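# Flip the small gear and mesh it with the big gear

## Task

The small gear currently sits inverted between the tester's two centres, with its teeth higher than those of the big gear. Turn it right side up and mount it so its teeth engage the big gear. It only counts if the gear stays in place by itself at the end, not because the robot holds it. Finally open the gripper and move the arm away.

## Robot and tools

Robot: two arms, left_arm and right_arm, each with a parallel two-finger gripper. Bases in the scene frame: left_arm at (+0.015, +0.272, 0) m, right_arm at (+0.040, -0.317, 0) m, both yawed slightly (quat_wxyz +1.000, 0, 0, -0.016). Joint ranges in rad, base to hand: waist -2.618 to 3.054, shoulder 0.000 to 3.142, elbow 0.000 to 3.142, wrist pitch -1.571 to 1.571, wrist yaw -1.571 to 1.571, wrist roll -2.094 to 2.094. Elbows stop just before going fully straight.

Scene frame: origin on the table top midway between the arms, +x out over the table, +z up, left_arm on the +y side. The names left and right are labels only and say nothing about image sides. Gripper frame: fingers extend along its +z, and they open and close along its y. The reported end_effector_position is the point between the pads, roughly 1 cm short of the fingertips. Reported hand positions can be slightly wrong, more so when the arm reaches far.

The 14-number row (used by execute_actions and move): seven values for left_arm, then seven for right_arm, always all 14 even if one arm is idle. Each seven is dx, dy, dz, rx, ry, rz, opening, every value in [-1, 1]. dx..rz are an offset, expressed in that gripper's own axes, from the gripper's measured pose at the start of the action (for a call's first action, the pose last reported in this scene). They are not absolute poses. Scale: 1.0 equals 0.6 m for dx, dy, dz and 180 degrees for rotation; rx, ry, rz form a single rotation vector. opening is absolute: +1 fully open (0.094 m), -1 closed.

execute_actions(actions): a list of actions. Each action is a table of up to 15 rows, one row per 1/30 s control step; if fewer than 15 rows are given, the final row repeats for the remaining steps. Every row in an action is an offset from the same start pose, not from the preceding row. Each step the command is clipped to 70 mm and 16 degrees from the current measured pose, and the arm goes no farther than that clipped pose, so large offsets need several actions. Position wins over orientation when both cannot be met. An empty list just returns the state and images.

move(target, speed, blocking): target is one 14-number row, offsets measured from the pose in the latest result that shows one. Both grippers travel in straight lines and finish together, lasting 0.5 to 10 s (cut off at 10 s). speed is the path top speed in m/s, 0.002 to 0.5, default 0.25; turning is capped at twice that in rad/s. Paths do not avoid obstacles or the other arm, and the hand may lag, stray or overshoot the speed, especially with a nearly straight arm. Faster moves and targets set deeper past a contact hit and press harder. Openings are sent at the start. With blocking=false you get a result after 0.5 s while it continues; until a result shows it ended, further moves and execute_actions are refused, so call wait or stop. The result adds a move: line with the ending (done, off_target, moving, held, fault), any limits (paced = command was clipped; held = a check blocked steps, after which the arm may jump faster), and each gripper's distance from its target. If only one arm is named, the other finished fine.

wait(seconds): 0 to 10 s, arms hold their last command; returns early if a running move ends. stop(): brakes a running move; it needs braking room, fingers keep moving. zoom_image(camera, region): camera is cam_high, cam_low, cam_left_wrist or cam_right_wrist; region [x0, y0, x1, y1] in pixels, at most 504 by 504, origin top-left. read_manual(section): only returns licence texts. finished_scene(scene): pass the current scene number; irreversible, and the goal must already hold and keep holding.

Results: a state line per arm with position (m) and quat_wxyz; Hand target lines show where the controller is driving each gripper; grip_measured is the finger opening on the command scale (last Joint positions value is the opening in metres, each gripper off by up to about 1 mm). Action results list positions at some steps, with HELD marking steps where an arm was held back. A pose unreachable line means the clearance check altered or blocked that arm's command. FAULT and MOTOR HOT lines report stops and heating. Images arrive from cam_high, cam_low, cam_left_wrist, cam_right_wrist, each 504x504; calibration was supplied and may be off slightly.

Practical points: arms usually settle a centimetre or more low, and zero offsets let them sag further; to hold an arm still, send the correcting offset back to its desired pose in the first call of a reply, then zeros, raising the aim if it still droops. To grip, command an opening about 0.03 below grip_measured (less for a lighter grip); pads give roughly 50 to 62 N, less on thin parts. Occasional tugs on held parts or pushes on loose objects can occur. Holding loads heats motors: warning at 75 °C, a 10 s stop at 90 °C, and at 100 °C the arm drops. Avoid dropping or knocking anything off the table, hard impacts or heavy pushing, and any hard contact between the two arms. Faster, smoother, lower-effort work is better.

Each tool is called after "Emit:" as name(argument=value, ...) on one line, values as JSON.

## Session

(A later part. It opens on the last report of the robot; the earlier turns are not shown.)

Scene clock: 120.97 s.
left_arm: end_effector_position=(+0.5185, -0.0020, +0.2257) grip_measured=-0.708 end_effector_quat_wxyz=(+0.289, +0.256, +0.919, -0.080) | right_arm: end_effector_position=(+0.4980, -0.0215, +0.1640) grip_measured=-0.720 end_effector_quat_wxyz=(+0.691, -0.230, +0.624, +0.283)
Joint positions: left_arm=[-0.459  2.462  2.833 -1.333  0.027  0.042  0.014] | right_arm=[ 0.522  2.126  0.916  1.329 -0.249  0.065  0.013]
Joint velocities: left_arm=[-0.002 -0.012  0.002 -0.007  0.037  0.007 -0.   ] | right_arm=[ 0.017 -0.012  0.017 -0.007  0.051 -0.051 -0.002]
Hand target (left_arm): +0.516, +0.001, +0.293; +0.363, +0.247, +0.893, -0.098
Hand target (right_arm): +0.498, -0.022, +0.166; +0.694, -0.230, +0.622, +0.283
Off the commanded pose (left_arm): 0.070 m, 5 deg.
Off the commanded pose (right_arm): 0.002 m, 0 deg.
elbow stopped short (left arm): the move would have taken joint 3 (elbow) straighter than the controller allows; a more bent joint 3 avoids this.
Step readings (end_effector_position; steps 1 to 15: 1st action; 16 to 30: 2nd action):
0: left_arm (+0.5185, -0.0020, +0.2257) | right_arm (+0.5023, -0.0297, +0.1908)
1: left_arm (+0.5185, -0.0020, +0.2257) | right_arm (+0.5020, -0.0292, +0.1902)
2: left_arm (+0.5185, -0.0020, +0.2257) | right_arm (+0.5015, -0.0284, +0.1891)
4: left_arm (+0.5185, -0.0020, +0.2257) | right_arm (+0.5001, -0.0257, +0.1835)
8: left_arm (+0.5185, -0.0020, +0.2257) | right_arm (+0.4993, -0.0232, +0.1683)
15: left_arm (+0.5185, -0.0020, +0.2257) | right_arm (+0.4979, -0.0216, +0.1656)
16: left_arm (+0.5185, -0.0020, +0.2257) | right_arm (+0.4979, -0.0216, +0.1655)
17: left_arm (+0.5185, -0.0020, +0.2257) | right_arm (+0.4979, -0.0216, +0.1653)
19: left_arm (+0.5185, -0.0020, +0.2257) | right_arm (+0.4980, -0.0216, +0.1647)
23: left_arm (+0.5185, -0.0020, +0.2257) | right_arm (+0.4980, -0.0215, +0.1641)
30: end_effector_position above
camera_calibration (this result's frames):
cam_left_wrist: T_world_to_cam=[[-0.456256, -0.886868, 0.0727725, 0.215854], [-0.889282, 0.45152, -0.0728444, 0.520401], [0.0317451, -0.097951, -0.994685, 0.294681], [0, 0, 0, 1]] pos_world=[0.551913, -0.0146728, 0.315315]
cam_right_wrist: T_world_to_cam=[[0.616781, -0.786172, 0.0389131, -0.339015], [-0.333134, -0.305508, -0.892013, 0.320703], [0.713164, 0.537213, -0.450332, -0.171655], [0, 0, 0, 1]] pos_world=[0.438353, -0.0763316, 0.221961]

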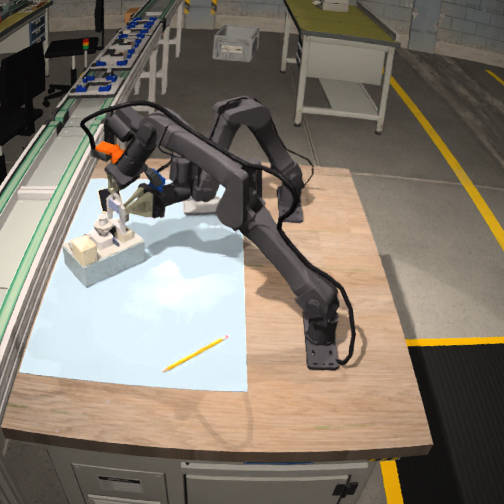

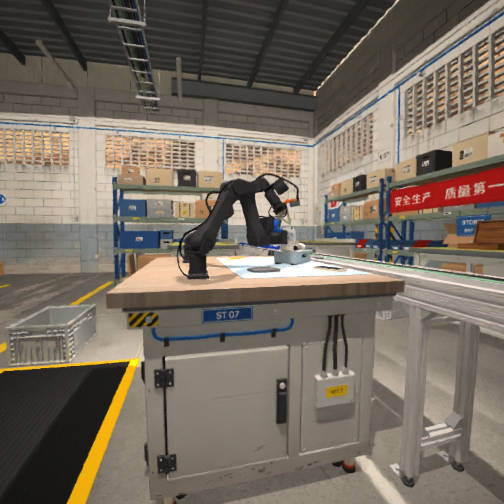

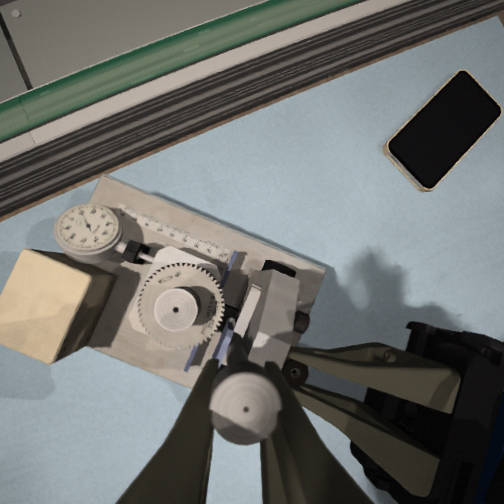

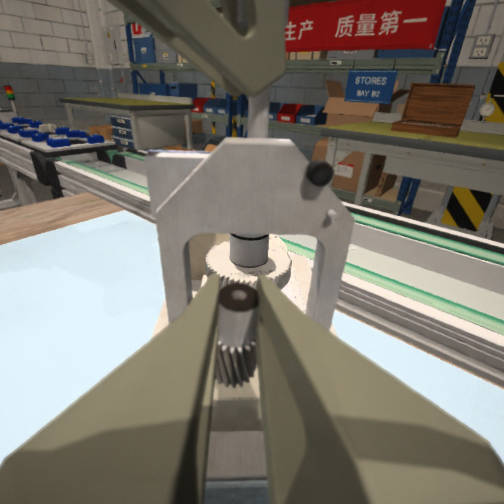

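Emit:
execute_actions(actions=[[[-0.05,0,-0.07,0,-0.02,0,-0.85, -0.018,-0.015,0.02,0,0,0,-0.88]],[[-0.03,0,-0.04,0,-0.01,0,-0.85, -0.018,0,0,0,0,0,-0.88]],[[-0.01,0,-0.015,0,0,0,-0.85, -0.018,0,0,0,0,0,-0.88]],[[0,0,0,0,0,0,-0.85, -0.018,0,0,0,0,0,-0.88]]])

Scene clock: 123.80 s.
left_arm: end_effector_position=(+0.5184, -0.0020, +0.2110) grip_measured=-0.708 end_effector_quat_wxyz=(+0.273, +0.257, +0.924, -0.076) | right_arm: end_effector_position=(+0.5046, -0.0197, +0.1498) grip_measured=-0.720 end_effector_quat_wxyz=(+0.656, -0.235, +0.661, +0.278)
Joint positions: left_arm=[-0.459  2.489  2.842 -1.35   0.027  0.042  0.014] | right_arm=[ 0.516  2.101  0.944  1.173 -0.257  0.065  0.013]
Joint velocities: left_arm=[-0.007  0.017  0.002 -0.007 -0.081  0.007 -0.001] | right_arm=[ 0.002  0.002 -0.007 -0.066 -0.007  0.007  0.   ]
Hand target (left_arm): +0.518, -0.002, +0.211; +0.273, +0.257, +0.924, -0.076
Hand target (right_arm): +0.505, -0.020, +0.161; +0.660, -0.234, +0.657, +0.279
Off the commanded pose (left_arm): 0.000 m, 0 deg.
Off the commanded pose (right_arm): 0.011 m, 1 deg.
elbow stopped short (left arm): the move would have taken joint 3 (elbow) straighter than the controller allows; a more bent joint 3 avoids this.
Step readings (end_effector_position; steps 1 to 15: 1st action; 16 to 30: 2nd action; 31 to 45: 3rd action; 46 to 60: 4th action):
0: left_arm (+0.5185, -0.0020, +0.2257) | right_arm (+0.4980, -0.0215, +0.1639)
1: left_arm (+0.5185, -0.0020, +0.2257) | right_arm (+0.4986, -0.0212, +0.1632)
2: left_arm (+0.5185, -0.0020, +0.2257) | right_arm (+0.4998, -0.0203, +0.1625)
4: left_arm (+0.5185, -0.0020, +0.2257) | right_arm (+0.5024, -0.0197, +0.1617)
8: left_arm (+0.5185, -0.0020, +0.2257) | right_arm (+0.5044, -0.0199, +0.1599)
15: left_arm (+0.5185, -0.0020, +0.2257) | right_arm (+0.5046, -0.0197, +0.1566)
16: left_arm (+0.5186, -0.0021, +0.2249) | right_arm (+0.5046, -0.0197, +0.1560)
17: left_arm (+0.5186, -0.0021, +0.2241) | right_arm (+0.5047, -0.0197, +0.1548)
19: left_arm (+0.5185, -0.0020, +0.2212) | right_arm (+0.5048, -0.0196, +0.1530)
23: left_arm (+0.5185, -0.0020, +0.2183) | right_arm (+0.5048, -0.0196, +0.1506)
30: left_arm (+0.5185, -0.0020, +0.2183) | right_arm (+0.5049, -0.0196, +0.1502)
31: left_arm (+0.5186, -0.0021, +0.2167) | right_arm (+0.5049, -0.0196, +0.1499)
32: left_arm (+0.5185, -0.0020, +0.2151) | right_arm (+0.5048, -0.0196, +0.1501)
34: left_arm (+0.5185, -0.0022, +0.2114) | right_arm (+0.5048, -0.0196, +0.1501)
38: left_arm (+0.5183, -0.0019, +0.2114) | right_arm (+0.5048, -0.0196, +0.1498)
45: left_arm (+0.5183, -0.0019, +0.2114) | right_arm (+0.5047, -0.0196, +0.1500)
46: left_arm (+0.5184, -0.0020, +0.2110) | right_arm (+0.5047, -0.0196, +0.1499)
47: left_arm (+0.5184, -0.0020, +0.2110) | right_arm (+0.5047, -0.0197, +0.1501)
49: left_arm (+0.5184, -0.0020, +0.2110) | right_arm (+0.5046, -0.0197, +0.1500)
53: left_arm (+0.5184, -0.0020, +0.2110) | right_arm (+0.5046, -0.0197, +0.1498)
60: end_effector_position above
camera_calibration (this result's frames):
cam_left_wrist: T_world_to_cam=[[-0.453966, -0.888096, 0.0721204, 0.215875], [-0.891019, 0.452451, -0.0370506, 0.512544], [0.000273534, -0.0810803, -0.996708, 0.296837], [0, 0, 0, 1]] pos_world=[0.554605, -0.0161158, 0.299281]
cam_right_wrist: T_world_to_cam=[[0.621902, -0.782817, 0.0208532, -0.34089], [-0.411434, -0.349286, -0.841856, 0.341936], [0.666303, 0.514973, -0.539299, -0.14713], [0, 0, 0, 1]] pos_world=[0.450717, -0.0716532, 0.215623]

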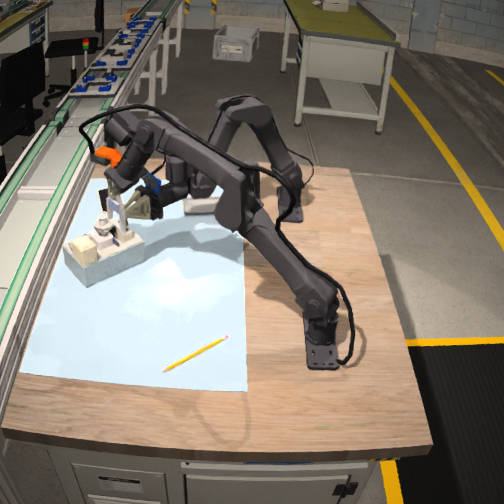

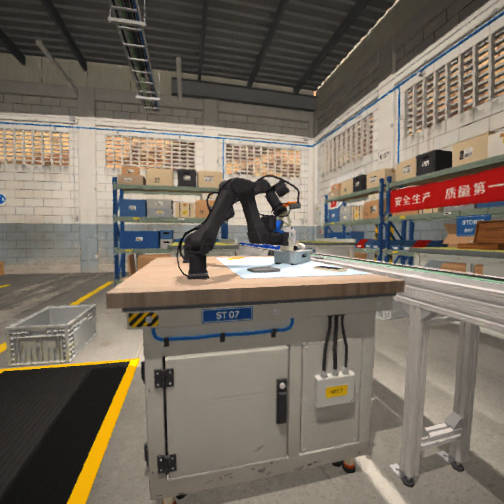

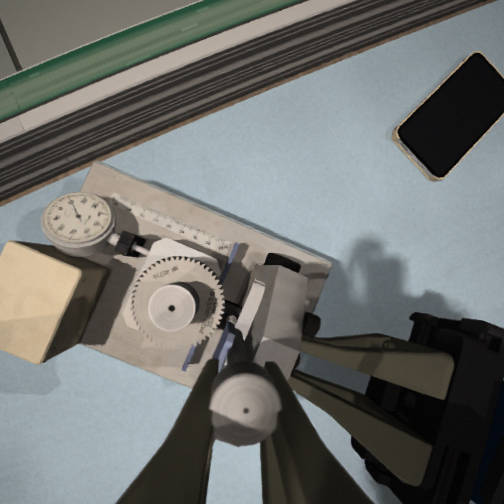

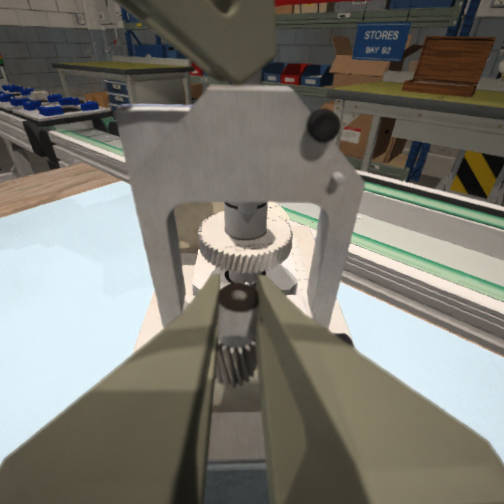

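Emit:
execute_actions(actions=[[[0,0,0,0,0,0,-0.85, -0.012,0,0,0,-0.01,0,-0.7],[0,0,0,0,0,0,-0.85, -0.012,0,0,0,-0.01,0,-0.7],[0,0,0,0,0,0,-0.85, -0.012,0,0,0,-0.01,0,-0.69],[0,0,0,0,0,0,-0.85, -0.012,0,0,0,-0.01,0,-0.68],[0,0,0,0,0,0,-0.85, -0.012,0,0,0,-0.01,0,-0.66],[0,0,0,0,0,0,-0.85, -0.012,0,0,0,-0.01,0,-0.63],[0,0,0,0,0,0,-0.85, -0.012,0,0,0,-0.01,0,-0.58]]])

Scene clock: 124.63 s.
left_arm: end_effector_position=(+0.5184, -0.0020, +0.2110) grip_measured=-0.708 end_effector_quat_wxyz=(+0.273, +0.257, +0.924, -0.076) | right_arm: end_effector_position=(+0.5045, -0.0198, +0.1544) grip_measured=-0.583 end_effector_quat_wxyz=(+0.662, -0.234, +0.655, +0.279)
Joint positions: left_arm=[-0.459  2.489  2.842 -1.35   0.027  0.042  0.014] | right_arm=[ 0.516  2.101  0.944  1.192 -0.257  0.065  0.02 ]
Joint velocities: left_arm=[-0.022 -0.002  0.002  0.007  0.007 -0.007 -0.   ] | right_arm=[-0.007  0.007 -0.002 -0.007  0.007 -0.037  0.001]
Hand target (left_arm): +0.518, -0.002, +0.211; +0.273, +0.257, +0.924, -0.076
Hand target (right_arm): +0.505, -0.020, +0.157; +0.666, -0.230, +0.651, +0.282
Off the commanded pose (left_arm): 0.000 m, 0 deg.
Off the commanded pose (right_arm): 0.003 m, 1 deg.
Step readings (end_effector_position):
0: left_arm (+0.5184, -0.0020, +0.2110) | right_arm (+0.5046, -0.0197, +0.1498)
1: left_arm (+0.5184, -0.0020, +0.2110) | right_arm (+0.5046, -0.0197, +0.1503)
2: left_arm (+0.5184, -0.0020, +0.2110) | right_arm (+0.5046, -0.0197, +0.1505)
4: left_arm (+0.5184, -0.0020, +0.2110) | right_arm (+0.5046, -0.0197, +0.1508)
8: left_arm (+0.5184, -0.0020, +0.2110) | right_arm (+0.5045, -0.0197, +0.1529)
15: end_effector_position above
camera_calibration (this result's frames):
cam_left_wrist: T_world_to_cam=[[-0.453966, -0.888096, 0.0721204, 0.215875], [-0.891019, 0.452451, -0.0370506, 0.512544], [0.000273534, -0.0810803, -0.996708, 0.296837], [0, 0, 0, 1]] pos_world=[0.554605, -0.0161158, 0.299281]
cam_right_wrist: T_world_to_cam=[[0.621521, -0.783018, 0.0243765, -0.341321], [-0.397146, -0.341751, -0.851752, 0.340243], [0.675268, 0.5197, -0.523378, -0.151428], [0, 0, 0, 1]] pos_world=[0.449519, -0.0722852, 0.218869]

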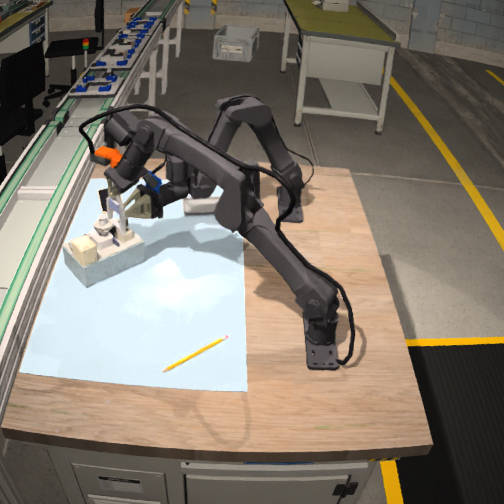

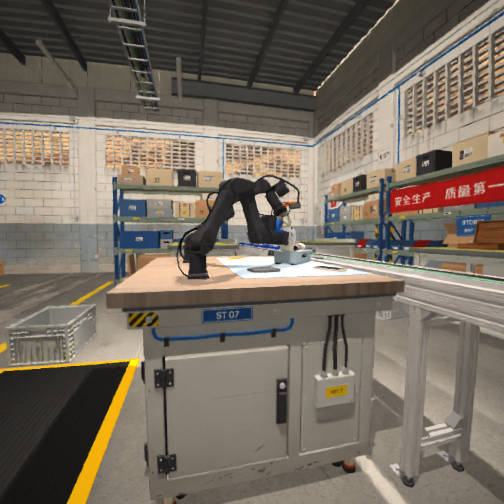

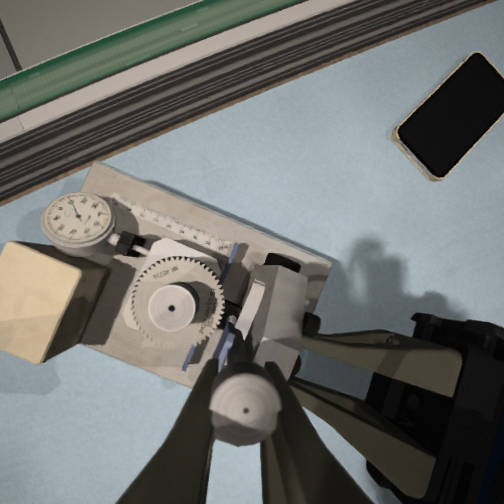

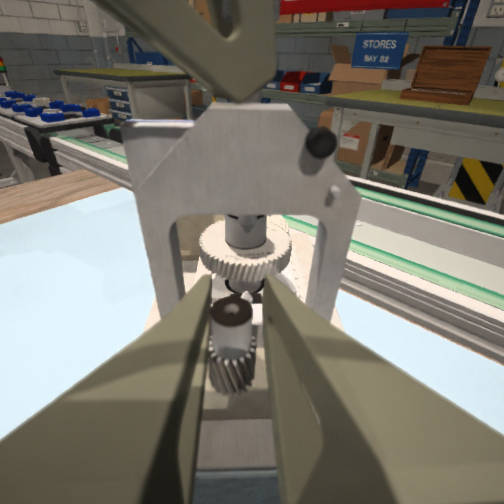

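Emit:
move(target=[0,0,0,0,0,0,-0.85, 0,0,0,0,0,-0.02,-0.42], speed=0.03)

Emit:
move(target=[0,0,0,0,0,0,-0.85, 0.02,0,0,0,0,0,-0.42], speed=0.02)

Scene clock: 126.10 s.
left_arm: end_effector_position=(+0.5184, -0.0020, +0.2110) grip_measured=-0.708 end_effector_quat_wxyz=(+0.273, +0.257, +0.924, -0.076) | right_arm: end_effector_position=(+0.5045, -0.0198, +0.1547) grip_measured=-0.423 end_effector_quat_wxyz=(+0.670, -0.251, +0.648, +0.262)
Joint positions: left_arm=[-0.459  2.489  2.842 -1.35   0.027  0.042  0.014] | right_arm=[ 0.516  2.101  0.944  1.193 -0.257  0.013  0.027]
Joint velocities: left_arm=[0.002 0.012 0.002 0.095 0.066 0.051 0.001] | right_arm=[-0.007  0.012  0.012  0.022 -0.022  0.007  0.001]
Hand target (left_arm): +0.518, -0.002, +0.211; +0.273, +0.257, +0.924, -0.076
Hand target (right_arm): +0.504, -0.020, +0.154; +0.671, -0.254, +0.647, +0.258
Off the commanded pose (left_arm): 0.000 m, 0 deg.
Off the commanded pose (right_arm): 0.000 m, 1 deg.
move: done
camera_calibration (this result's frames):
cam_left_wrist: T_world_to_cam=[[-0.453966, -0.888096, 0.0721204, 0.215875], [-0.891019, 0.452451, -0.0370506, 0.512544], [0.000273534, -0.0810803, -0.996708, 0.296837], [0, 0, 0, 1]] pos_world=[0.554605, -0.0161158, 0.299281]
cam_right_wrist: T_world_to_cam=[[0.618353, -0.782231, 0.0758505, -0.347676], [-0.367261, -0.372943, -0.852076, 0.324832], [0.694808, 0.499027, -0.517894, -0.162389], [0, 0, 0, 1]] pos_world=[0.447114, -0.0697829, 0.219053]

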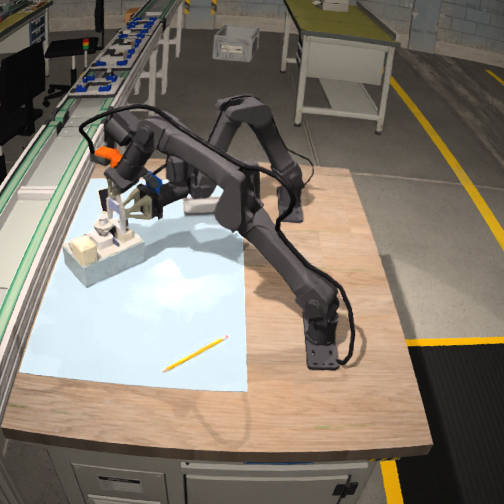

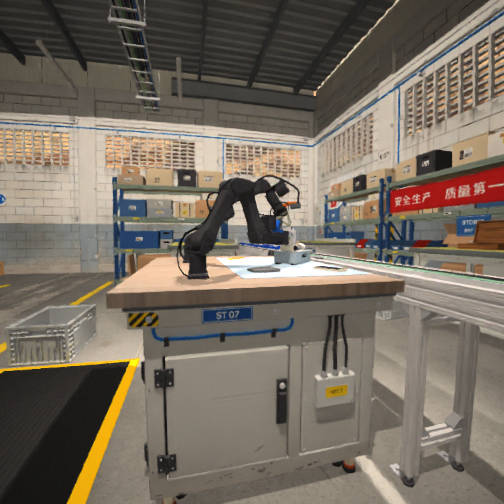

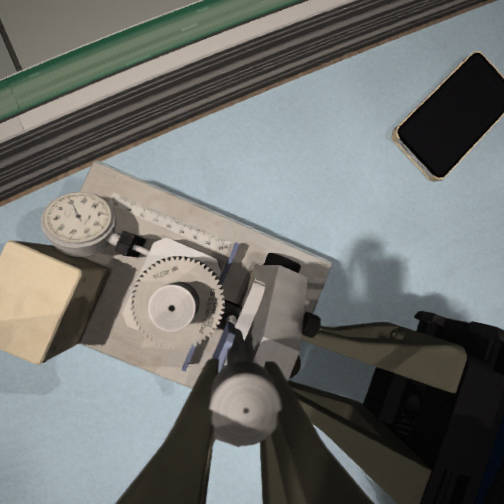

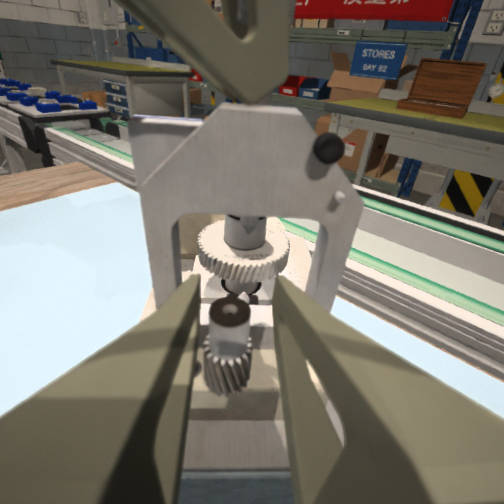

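Scene clock: 126.93 s.
left_arm: end_effector_position=(+0.5184, -0.0020, +0.2110) grip_measured=-0.708 end_effector_quat_wxyz=(+0.273, +0.257, +0.924, -0.076) | right_arm: end_effector_position=(+0.5052, -0.0194, +0.1422) grip_measured=-0.423 end_effector_quat_wxyz=(+0.666, -0.251, +0.651, +0.262)
Joint positions: left_arm=[-0.459  2.489  2.842 -1.35   0.027  0.042  0.014] | right_arm=[ 0.516  2.136  0.944  1.219 -0.257  0.013  0.027]
Joint velocities: left_arm=[-0.007  0.007  0.007 -0.022  0.007 -0.051 -0.001] | right_arm=[-0.007 -0.007 -0.012  0.081  0.051  0.051 -0.001]
Hand target (left_arm): +0.518, -0.002, +0.211; +0.273, +0.257, +0.924, -0.076
Hand target (right_arm): +0.505, -0.020, +0.143; +0.670, -0.251, +0.648, +0.262
Off the commanded pose (left_arm): 0.000 m, 0 deg.
Off the commanded pose (right_arm): 0.001 m, 1 deg.
move: done
camera_calibration (this result's frames):
cam_left_wrist: T_world_to_cam=[[-0.453966, -0.888096, 0.0721204, 0.215875], [-0.891019, 0.452451, -0.0370506, 0.512544], [0.000273534, -0.0810803, -0.996708, 0.296837], [0, 0, 0, 1]] pos_world=[0.554605, -0.0161158, 0.299281]
cam_right_wrist: T_world_to_cam=[[0.619011, -0.781885, 0.074041, -0.346953], [-0.374715, -0.376874, -0.847086, 0.317596], [0.690228, 0.496611, -0.526273, -0.166126], [0, 0, 0, 1]] pos_world=[0.448441, -0.0690834, 0.207293]

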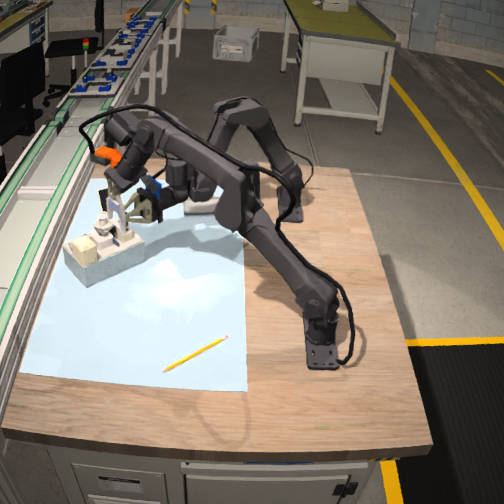

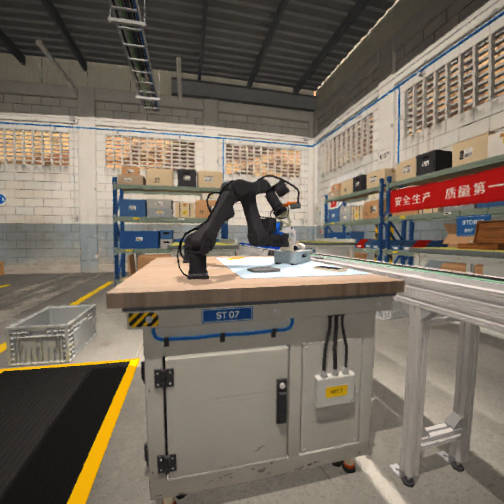

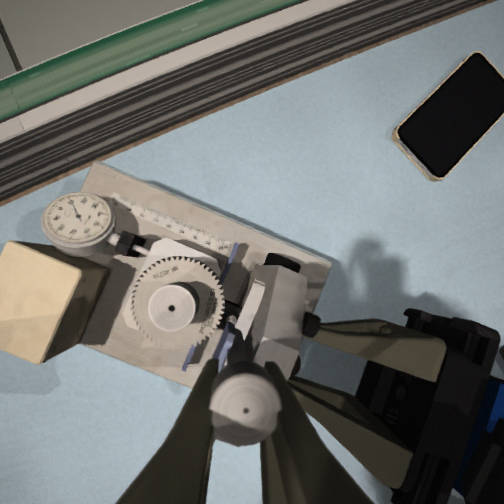

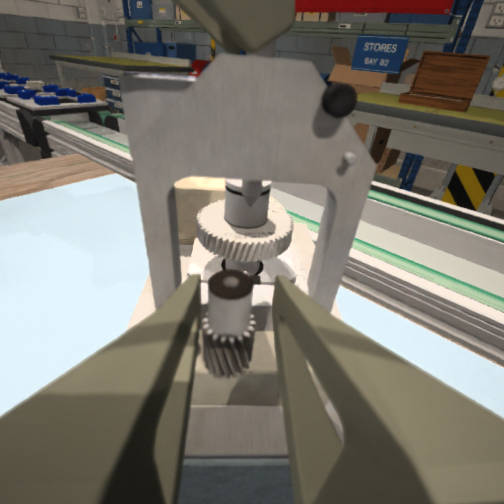

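Emit:
move(target=[0,0,0,0,0,0,-0.85, 0.017,0,0,0,0,0,-0.42], speed=0.02)

Emit:
move(target=[0,0,0,0,0,0,-0.85, 0,0,0,0,0,0,-0.76], speed=0.02)

Scene clock: 127.87 s.
left_arm: end_effector_position=(+0.5184, -0.0020, +0.2110) grip_measured=-0.708 end_effector_quat_wxyz=(+0.273, +0.257, +0.924, -0.076) | right_arm: end_effector_position=(+0.5056, -0.0192, +0.1308) grip_measured=-0.423 end_effector_quat_wxyz=(+0.662, -0.252, +0.656, +0.261)
Joint positions: left_arm=[-0.459  2.489  2.842 -1.35   0.027  0.042  0.014] | right_arm=[ 0.516  2.167  0.944  1.237 -0.257  0.013  0.027]
Joint velocities: left_arm=[-0.022  0.002  0.002 -0.051  0.007  0.037 -0.   ] | right_arm=[ 0.002 -0.002  0.002  0.022  0.037 -0.051 -0.   ]
Hand target (left_arm): +0.518, -0.002, +0.211; +0.273, +0.257, +0.924, -0.076
Hand target (right_arm): +0.505, -0.019, +0.132; +0.666, -0.251, +0.652, +0.262
Off the commanded pose (left_arm): 0.000 m, 0 deg.
Off the commanded pose (right_arm): 0.001 m, 1 deg.
move: done
camera_calibration (this result's frames):
cam_left_wrist: T_world_to_cam=[[-0.453966, -0.888096, 0.0721204, 0.215875], [-0.891019, 0.452451, -0.0370506, 0.512544], [0.000273534, -0.0810803, -0.996708, 0.296837], [0, 0, 0, 1]] pos_world=[0.554605, -0.0161158, 0.299281]
cam_right_wrist: T_world_to_cam=[[0.61975, -0.781495, 0.0719441, -0.346278], [-0.38326, -0.38138, -0.841226, 0.311587], [0.684852, 0.493776, -0.535876, -0.16861], [0, 0, 0, 1]] pos_world=[0.449498, -0.0685259, 0.196673]

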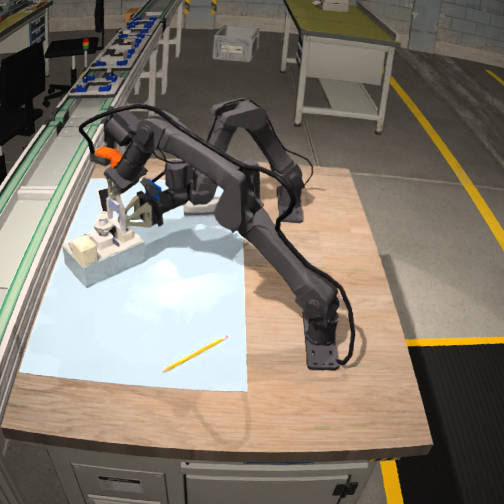

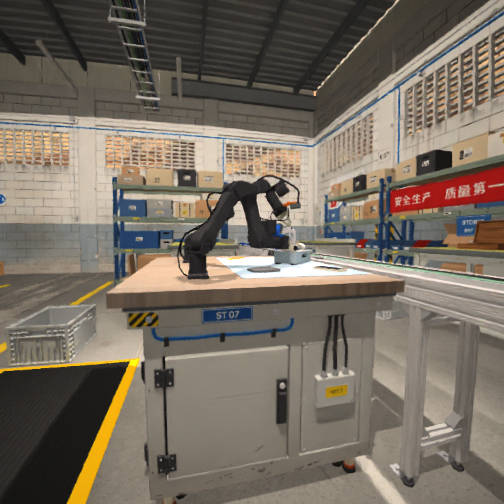

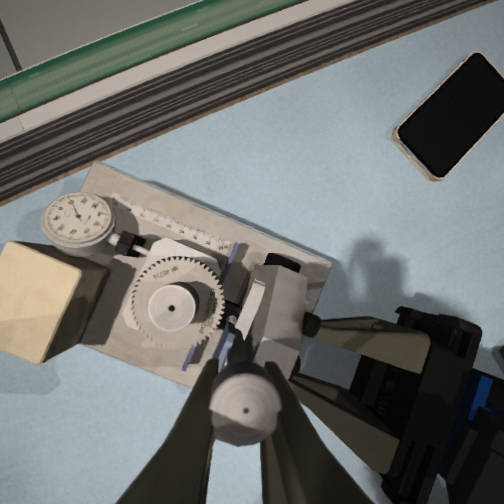

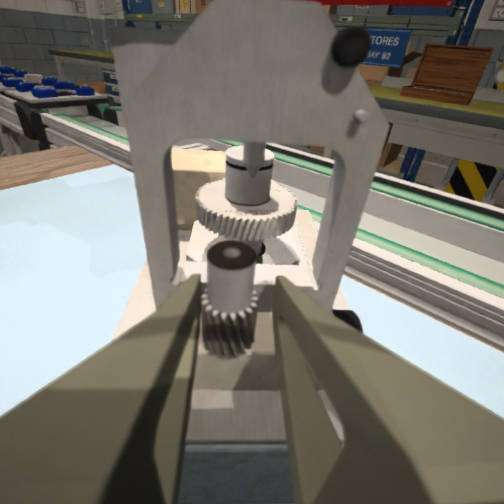

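Scene clock: 128.37 s.
left_arm: end_effector_position=(+0.5184, -0.0020, +0.2110) grip_measured=-0.708 end_effector_quat_wxyz=(+0.273, +0.257, +0.924, -0.076) | right_arm: end_effector_position=(+0.5056, -0.0191, +0.1309) grip_measured=-0.626 end_effector_quat_wxyz=(+0.662, -0.252, +0.655, +0.261)
Joint positions: left_arm=[-0.459  2.489  2.842 -1.35   0.027  0.042  0.014] | right_arm=[ 0.516  2.167  0.944  1.238 -0.257  0.013  0.018]
Joint velocities: left_arm=[-0.002 -0.007  0.002  0.037  0.051 -0.051 -0.001] | right_arm=[ 0.012 -0.007 -0.022  0.007 -0.095 -0.022 -0.   ]
Hand target (left_arm): +0.518, -0.002, +0.211; +0.273, +0.257, +0.924, -0.076
Hand target (right_arm): +0.506, -0.019, +0.131; +0.662, -0.252, +0.655, +0.261
Off the commanded pose (left_arm): 0.000 m, 0 deg.
Off the commanded pose (right_arm): 0.000 m, 0 deg.
move: done
camera_calibration (this result's frames):
cam_left_wrist: T_world_to_cam=[[-0.453966, -0.888096, 0.0721204, 0.215875], [-0.891019, 0.452451, -0.0370506, 0.512544], [0.000273534, -0.0810803, -0.996708, 0.296837], [0, 0, 0, 1]] pos_world=[0.554605, -0.0161158, 0.299281]
cam_right_wrist: T_world_to_cam=[[0.620023, -0.781271, 0.0720197, -0.346361], [-0.382829, -0.381381, -0.841422, 0.311473], [0.684845, 0.49413, -0.535558, -0.168585], [0, 0, 0, 1]] pos_world=[0.449447, -0.0685092, 0.196738]

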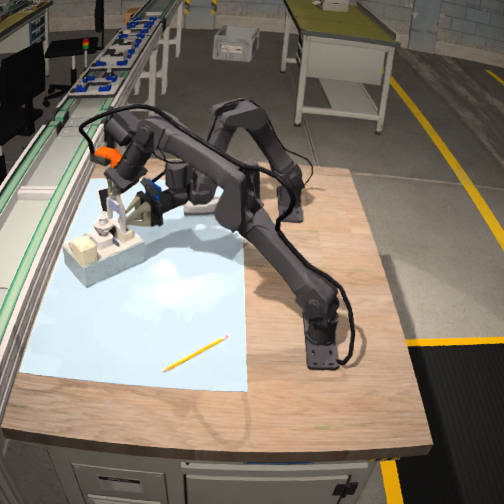

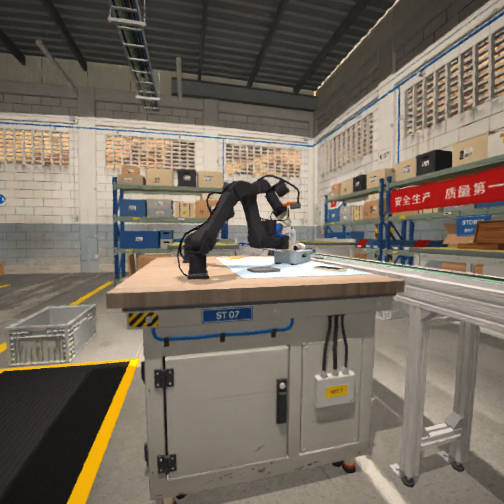

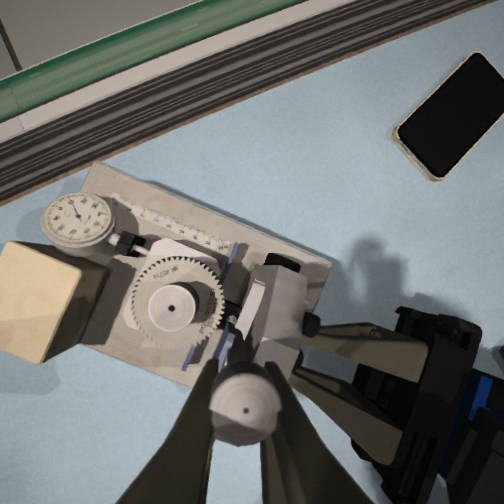

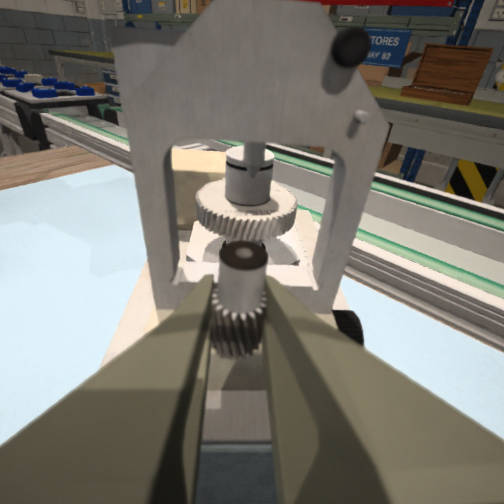

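Emit:
move(target=[0,0,0,0,-0.03,0,-0.85, -0.07,-0.008,0,0,-0.017,0,-0.76], speed=0.03)

Scene clock: 130.50 s.
left_arm: end_effector_position=(+0.5204, -0.0031, +0.2104) grip_measured=-0.708 end_effector_quat_wxyz=(+0.315, +0.253, +0.911, -0.086) | right_arm: end_effector_position=(+0.5042, -0.0192, +0.1499) grip_measured=-0.626 end_effector_quat_wxyz=(+0.663, -0.251, +0.653, +0.264)
Joint positions: left_arm=[-0.459  2.24   2.325 -0.991  0.028  0.041  0.014] | right_arm=[ 0.516  2.106  0.944  1.183 -0.261  0.018  0.018]
Joint velocities: left_arm=[-0.012  0.002 -0.012 -0.007 -0.037 -0.066 -0.001] | right_arm=[ 0.002  0.002 -0.002 -0.095  0.051  0.022 -0.   ]
Hand target (left_arm): +0.519, -0.002, +0.211; +0.316, +0.252, +0.910, -0.087
Hand target (right_arm): +0.508, -0.023, +0.173; +0.680, -0.245, +0.637, +0.268
Off the commanded pose (left_arm): 0.002 m, 0 deg.
Off the commanded pose (right_arm): 0.024 m, 3 deg.
move: off_target (right_arm)
camera_calibration (this result's frames):
cam_left_wrist: T_world_to_cam=[[-0.459198, -0.885196, 0.0745973, 0.218014], [-0.884752, 0.448197, -0.127804, 0.530675], [0.0796976, -0.124688, -0.98899, 0.253084], [0, 0, 0, 1]] pos_world=[0.549457, -0.0133059, 0.301857]
cam_right_wrist: T_world_to_cam=[[0.6226, -0.779522, 0.0686583, -0.347684], [-0.379535, -0.377527, -0.844646, 0.325836], [0.684341, 0.499819, -0.530904, -0.157751], [0, 0, 0, 1]] pos_world=[0.44809, -0.0691691, 0.215338]

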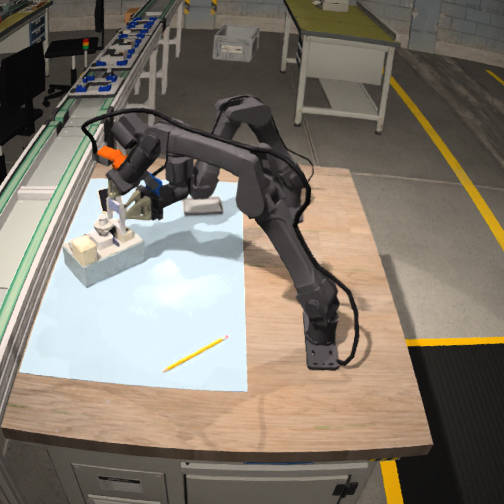

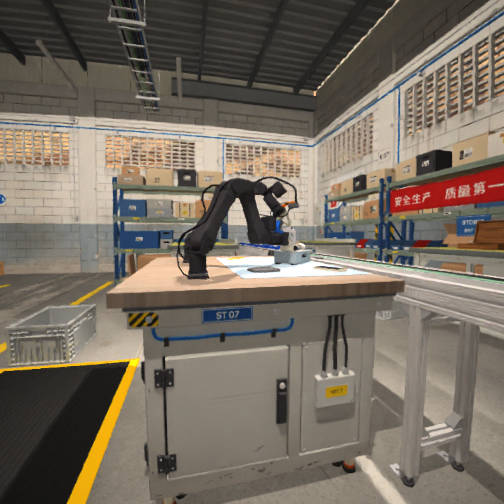

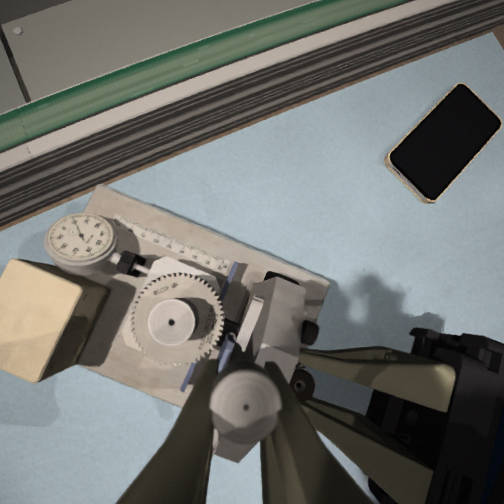

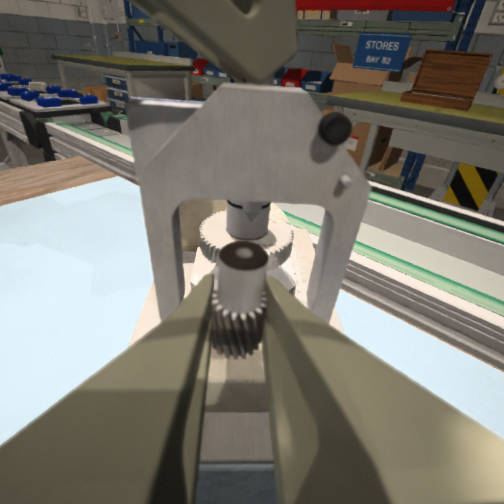

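Emit:
execute_actions(actions=[[[-0.03,0,-0.04,0,-0.01,0,-0.85, -0.035,-0.014,0.025,0,-0.017,0,-0.76]],[[-0.055,0,-0.075,0,-0.02,0,-0.85, -0.03,0,0,0,-0.017,0,-0.76]],[[-0.07,0,-0.092,0,-0.02,0,-0.85, -0.03,0,0,0,-0.017,0,-0.76]],[[-0.07,0,-0.092,0,-0.02,0,-0.85, -0.03,0,0,0,-0.017,0,-0.76]]])

Scene clock: 132.80 s.
left_arm: end_effector_position=(+0.5188, -0.0021, +0.2320) grip_measured=-0.708 end_effector_quat_wxyz=(+0.297, +0.255, +0.917, -0.081) | right_arm: end_effector_position=(+0.5120, -0.0146, +0.1663) grip_measured=-0.626 end_effector_quat_wxyz=(+0.679, -0.244, +0.636, +0.274)
Joint positions: left_arm=[-0.459  2.441  2.812 -1.315  0.027  0.041  0.014] | right_arm=[ 0.516  2.118  0.991  1.201 -0.263  0.037  0.018]
Joint velocities: left_arm=[ 0.012 -0.002  0.007  0.095  0.007  0.022  0.   ] | right_arm=[ 0.002  0.002 -0.007 -0.037 -0.022  0.007 -0.   ]
Hand target (left_arm): +0.515, +0.001, +0.299; +0.370, +0.246, +0.890, -0.099
Hand target (right_arm): +0.511, -0.015, +0.182; +0.692, -0.239, +0.622, +0.278
Off the commanded pose (left_arm): 0.069 m, 4 deg.
Off the commanded pose (right_arm): 0.015 m, 2 deg.
elbow stopped short (left arm): the move would have taken joint 3 (elbow) straighter than the controller allows; a more bent joint 3 avoids this.
Step readings (end_effector_position; steps 1 to 15: 1st action; 16 to 30: 2nd action; 31 to 45: 3rd action; 46 to 60: 4th action):
0: left_arm (+0.5204, -0.0031, +0.2106) | right_arm (+0.5042, -0.0191, +0.1493)
1: left_arm (+0.5204, -0.0031, +0.2131) | right_arm (+0.5048, -0.0186, +0.1499)
2: left_arm (+0.5204, -0.0031, +0.2133) | right_arm (+0.5067, -0.0175, +0.1507)
4: left_arm (+0.5201, -0.0030, +0.2128) | right_arm (+0.5101, -0.0157, +0.1541)
8: left_arm (+0.5200, -0.0029, +0.2127) | right_arm (+0.5124, -0.0145, +0.1590)
15: left_arm (+0.5199, -0.0028, +0.2127) | right_arm (+0.5124, -0.0144, +0.1585)
16: left_arm (+0.5200, -0.0029, +0.2149) | right_arm (+0.5124, -0.0144, +0.1587)
17: left_arm (+0.5200, -0.0029, +0.2171) | right_arm (+0.5124, -0.0144, +0.1590)
19: left_arm (+0.5197, -0.0028, +0.2226) | right_arm (+0.5123, -0.0144, +0.1599)
23: left_arm (+0.5194, -0.0026, +0.2278) | right_arm (+0.5123, -0.0145, +0.1607)
30: left_arm (+0.5190, -0.0024, +0.2245) | right_arm (+0.5123, -0.0145, +0.1611)
31: left_arm (+0.5191, -0.0024, +0.2264) | right_arm (+0.5123, -0.0145, +0.1614)
32: left_arm (+0.5191, -0.0024, +0.2283) | right_arm (+0.5123, -0.0145, +0.1617)
34: left_arm (+0.5186, -0.0020, +0.2323) | right_arm (+0.5122, -0.0145, +0.1626)
38: left_arm (+0.5187, -0.0021, +0.2320) | right_arm (+0.5122, -0.0145, +0.1633)
45: left_arm (+0.5188, -0.0021, +0.2320) | right_arm (+0.5122, -0.0145, +0.1637)
46: left_arm (+0.5188, -0.0021, +0.2320) | right_arm (+0.5121, -0.0145, +0.1639)
47: left_arm (+0.5188, -0.0021, +0.2320) | right_arm (+0.5121, -0.0145, +0.1643)
49: left_arm (+0.5188, -0.0021, +0.2320) | right_arm (+0.5121, -0.0146, +0.1651)
53: left_arm (+0.5188, -0.0021, +0.2320) | right_arm (+0.5120, -0.0146, +0.1660)
60: end_effector_position above
camera_calibration (this result's frames):
cam_left_wrist: T_world_to_cam=[[-0.456324, -0.88678, 0.0734117, 0.215344], [-0.888587, 0.449811, -0.0899103, 0.524708], [0.0467093, -0.106261, -0.993241, 0.292865], [0, 0, 0, 1]] pos_world=[0.550836, -0.0139368, 0.322254]
cam_right_wrist: T_world_to_cam=[[0.622902, -0.780023, 0.059647, -0.34878], [-0.349515, -0.345702, -0.870821, 0.333865], [0.69988, 0.521589, -0.487968, -0.171419], [0, 0, 0, 1]] pos_world=[0.45392, -0.0672286, 0.227893]

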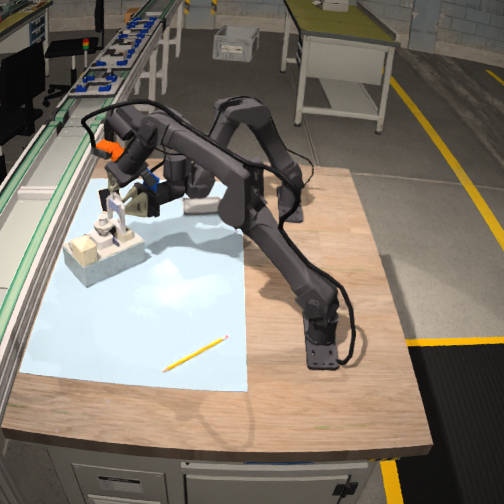

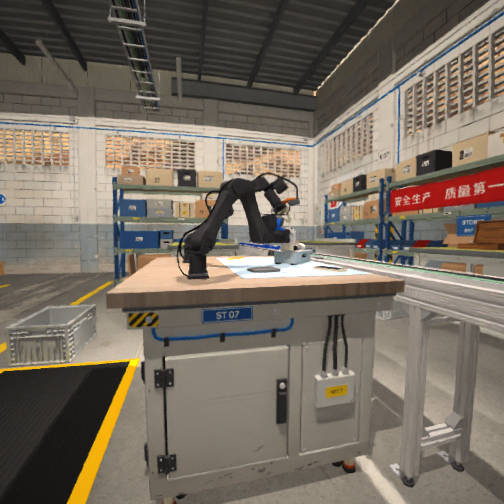

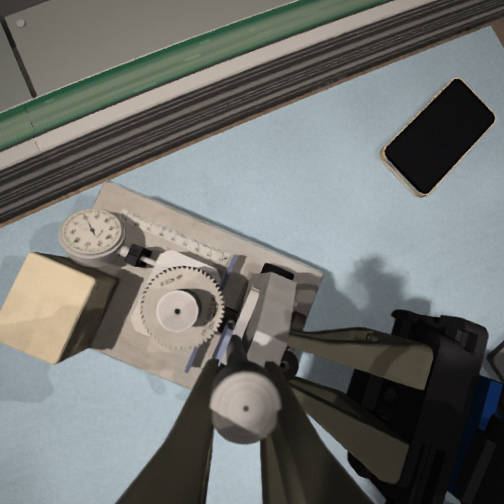

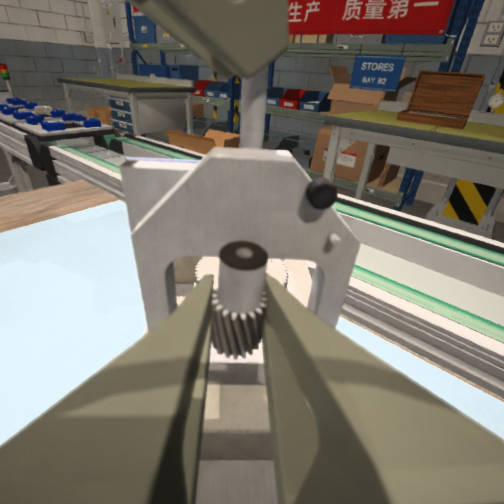

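Emit:
execute_actions(actions=[[[-0.07,0,-0.092,0,-0.02,0,-0.85, -0.022,-0.008,0,0,0,-0.008,-0.76]]])

Scene clock: 133.47 s.
left_arm: end_effector_position=(+0.5188, -0.0021, +0.2320) grip_measured=-0.708 end_effector_quat_wxyz=(+0.297, +0.255, +0.917, -0.081) | right_arm: end_effector_position=(+0.5118, -0.0140, +0.1577) grip_measured=-0.626 end_effector_quat_wxyz=(+0.665, -0.252, +0.650, +0.268)
Joint positions: left_arm=[-0.459  2.441  2.812 -1.315  0.027  0.041  0.014] | right_arm=[ 0.516  2.111  0.991  1.148 -0.267  0.022  0.018]
Joint velocities: left_arm=[ 0.002 -0.002 -0.002  0.007 -0.037  0.037 -0.001] | right_arm=[ 0.017  0.002 -0.012  0.037  0.051  0.022  0.001]
Hand target (left_arm): +0.515, +0.001, +0.299; +0.370, +0.246, +0.890, -0.099
Hand target (right_arm): +0.515, -0.019, +0.179; +0.682, -0.252, +0.633, +0.265
Off the commanded pose (left_arm): 0.069 m, 4 deg.
Off the commanded pose (right_arm): 0.022 m, 3 deg.
elbow stopped short (left arm): the move would have taken joint 3 (elbow) straighter than the controller allows; a more bent joint 3 avoids this.
Step readings (end_effector_position):
0: left_arm (+0.5188, -0.0021, +0.2320) | right_arm (+0.5120, -0.0146, +0.1663)
1: left_arm (+0.5188, -0.0021, +0.2320) | right_arm (+0.5120, -0.0145, +0.1656)
2: left_arm (+0.5188, -0.0021, +0.2320) | right_arm (+0.5119, -0.0144, +0.1645)
4: left_arm (+0.5188, -0.0021, +0.2320) | right_arm (+0.5119, -0.0142, +0.1626)
8: left_arm (+0.5188, -0.0021, +0.2320) | right_arm (+0.5118, -0.0141, +0.1599)
15: end_effector_position above
camera_calibration (this result's frames):
cam_left_wrist: T_world_to_cam=[[-0.456324, -0.88678, 0.0734117, 0.215344], [-0.888587, 0.449811, -0.0899103, 0.524708], [0.0467093, -0.106261, -0.993241, 0.292865], [0, 0, 0, 1]] pos_world=[0.550836, -0.0139368, 0.322254]
cam_right_wrist: T_world_to_cam=[[0.627157, -0.776085, 0.0660804, -0.350784], [-0.373849, -0.374362, -0.848581, 0.335042], [0.683309, 0.50749, -0.524922, -0.161728], [0, 0, 0, 1]] pos_world=[0.455761, -0.0647359, 0.222596]

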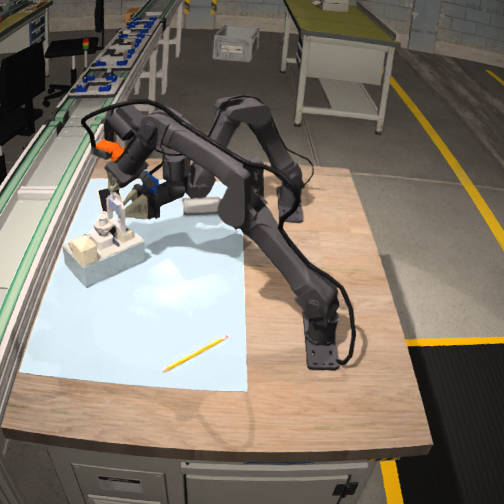

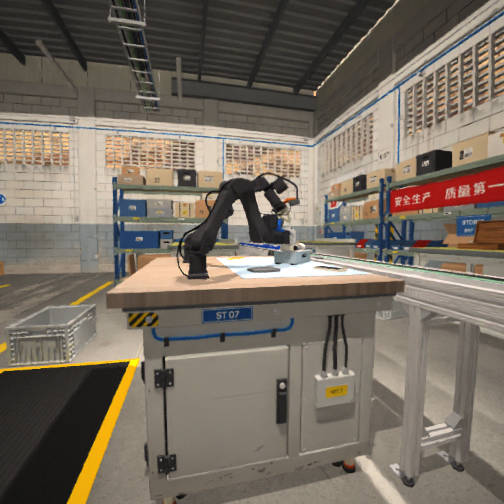

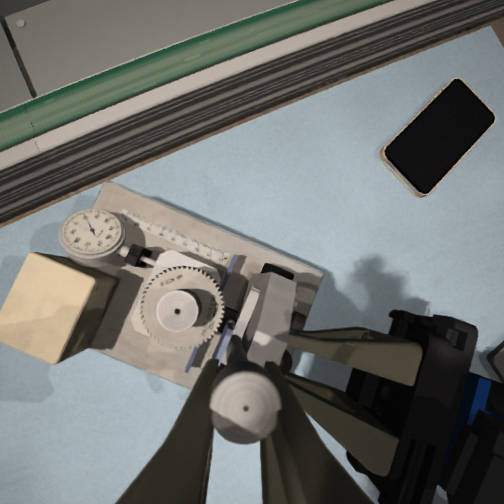

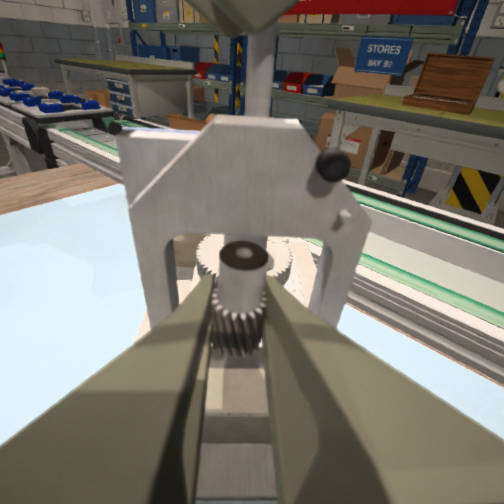

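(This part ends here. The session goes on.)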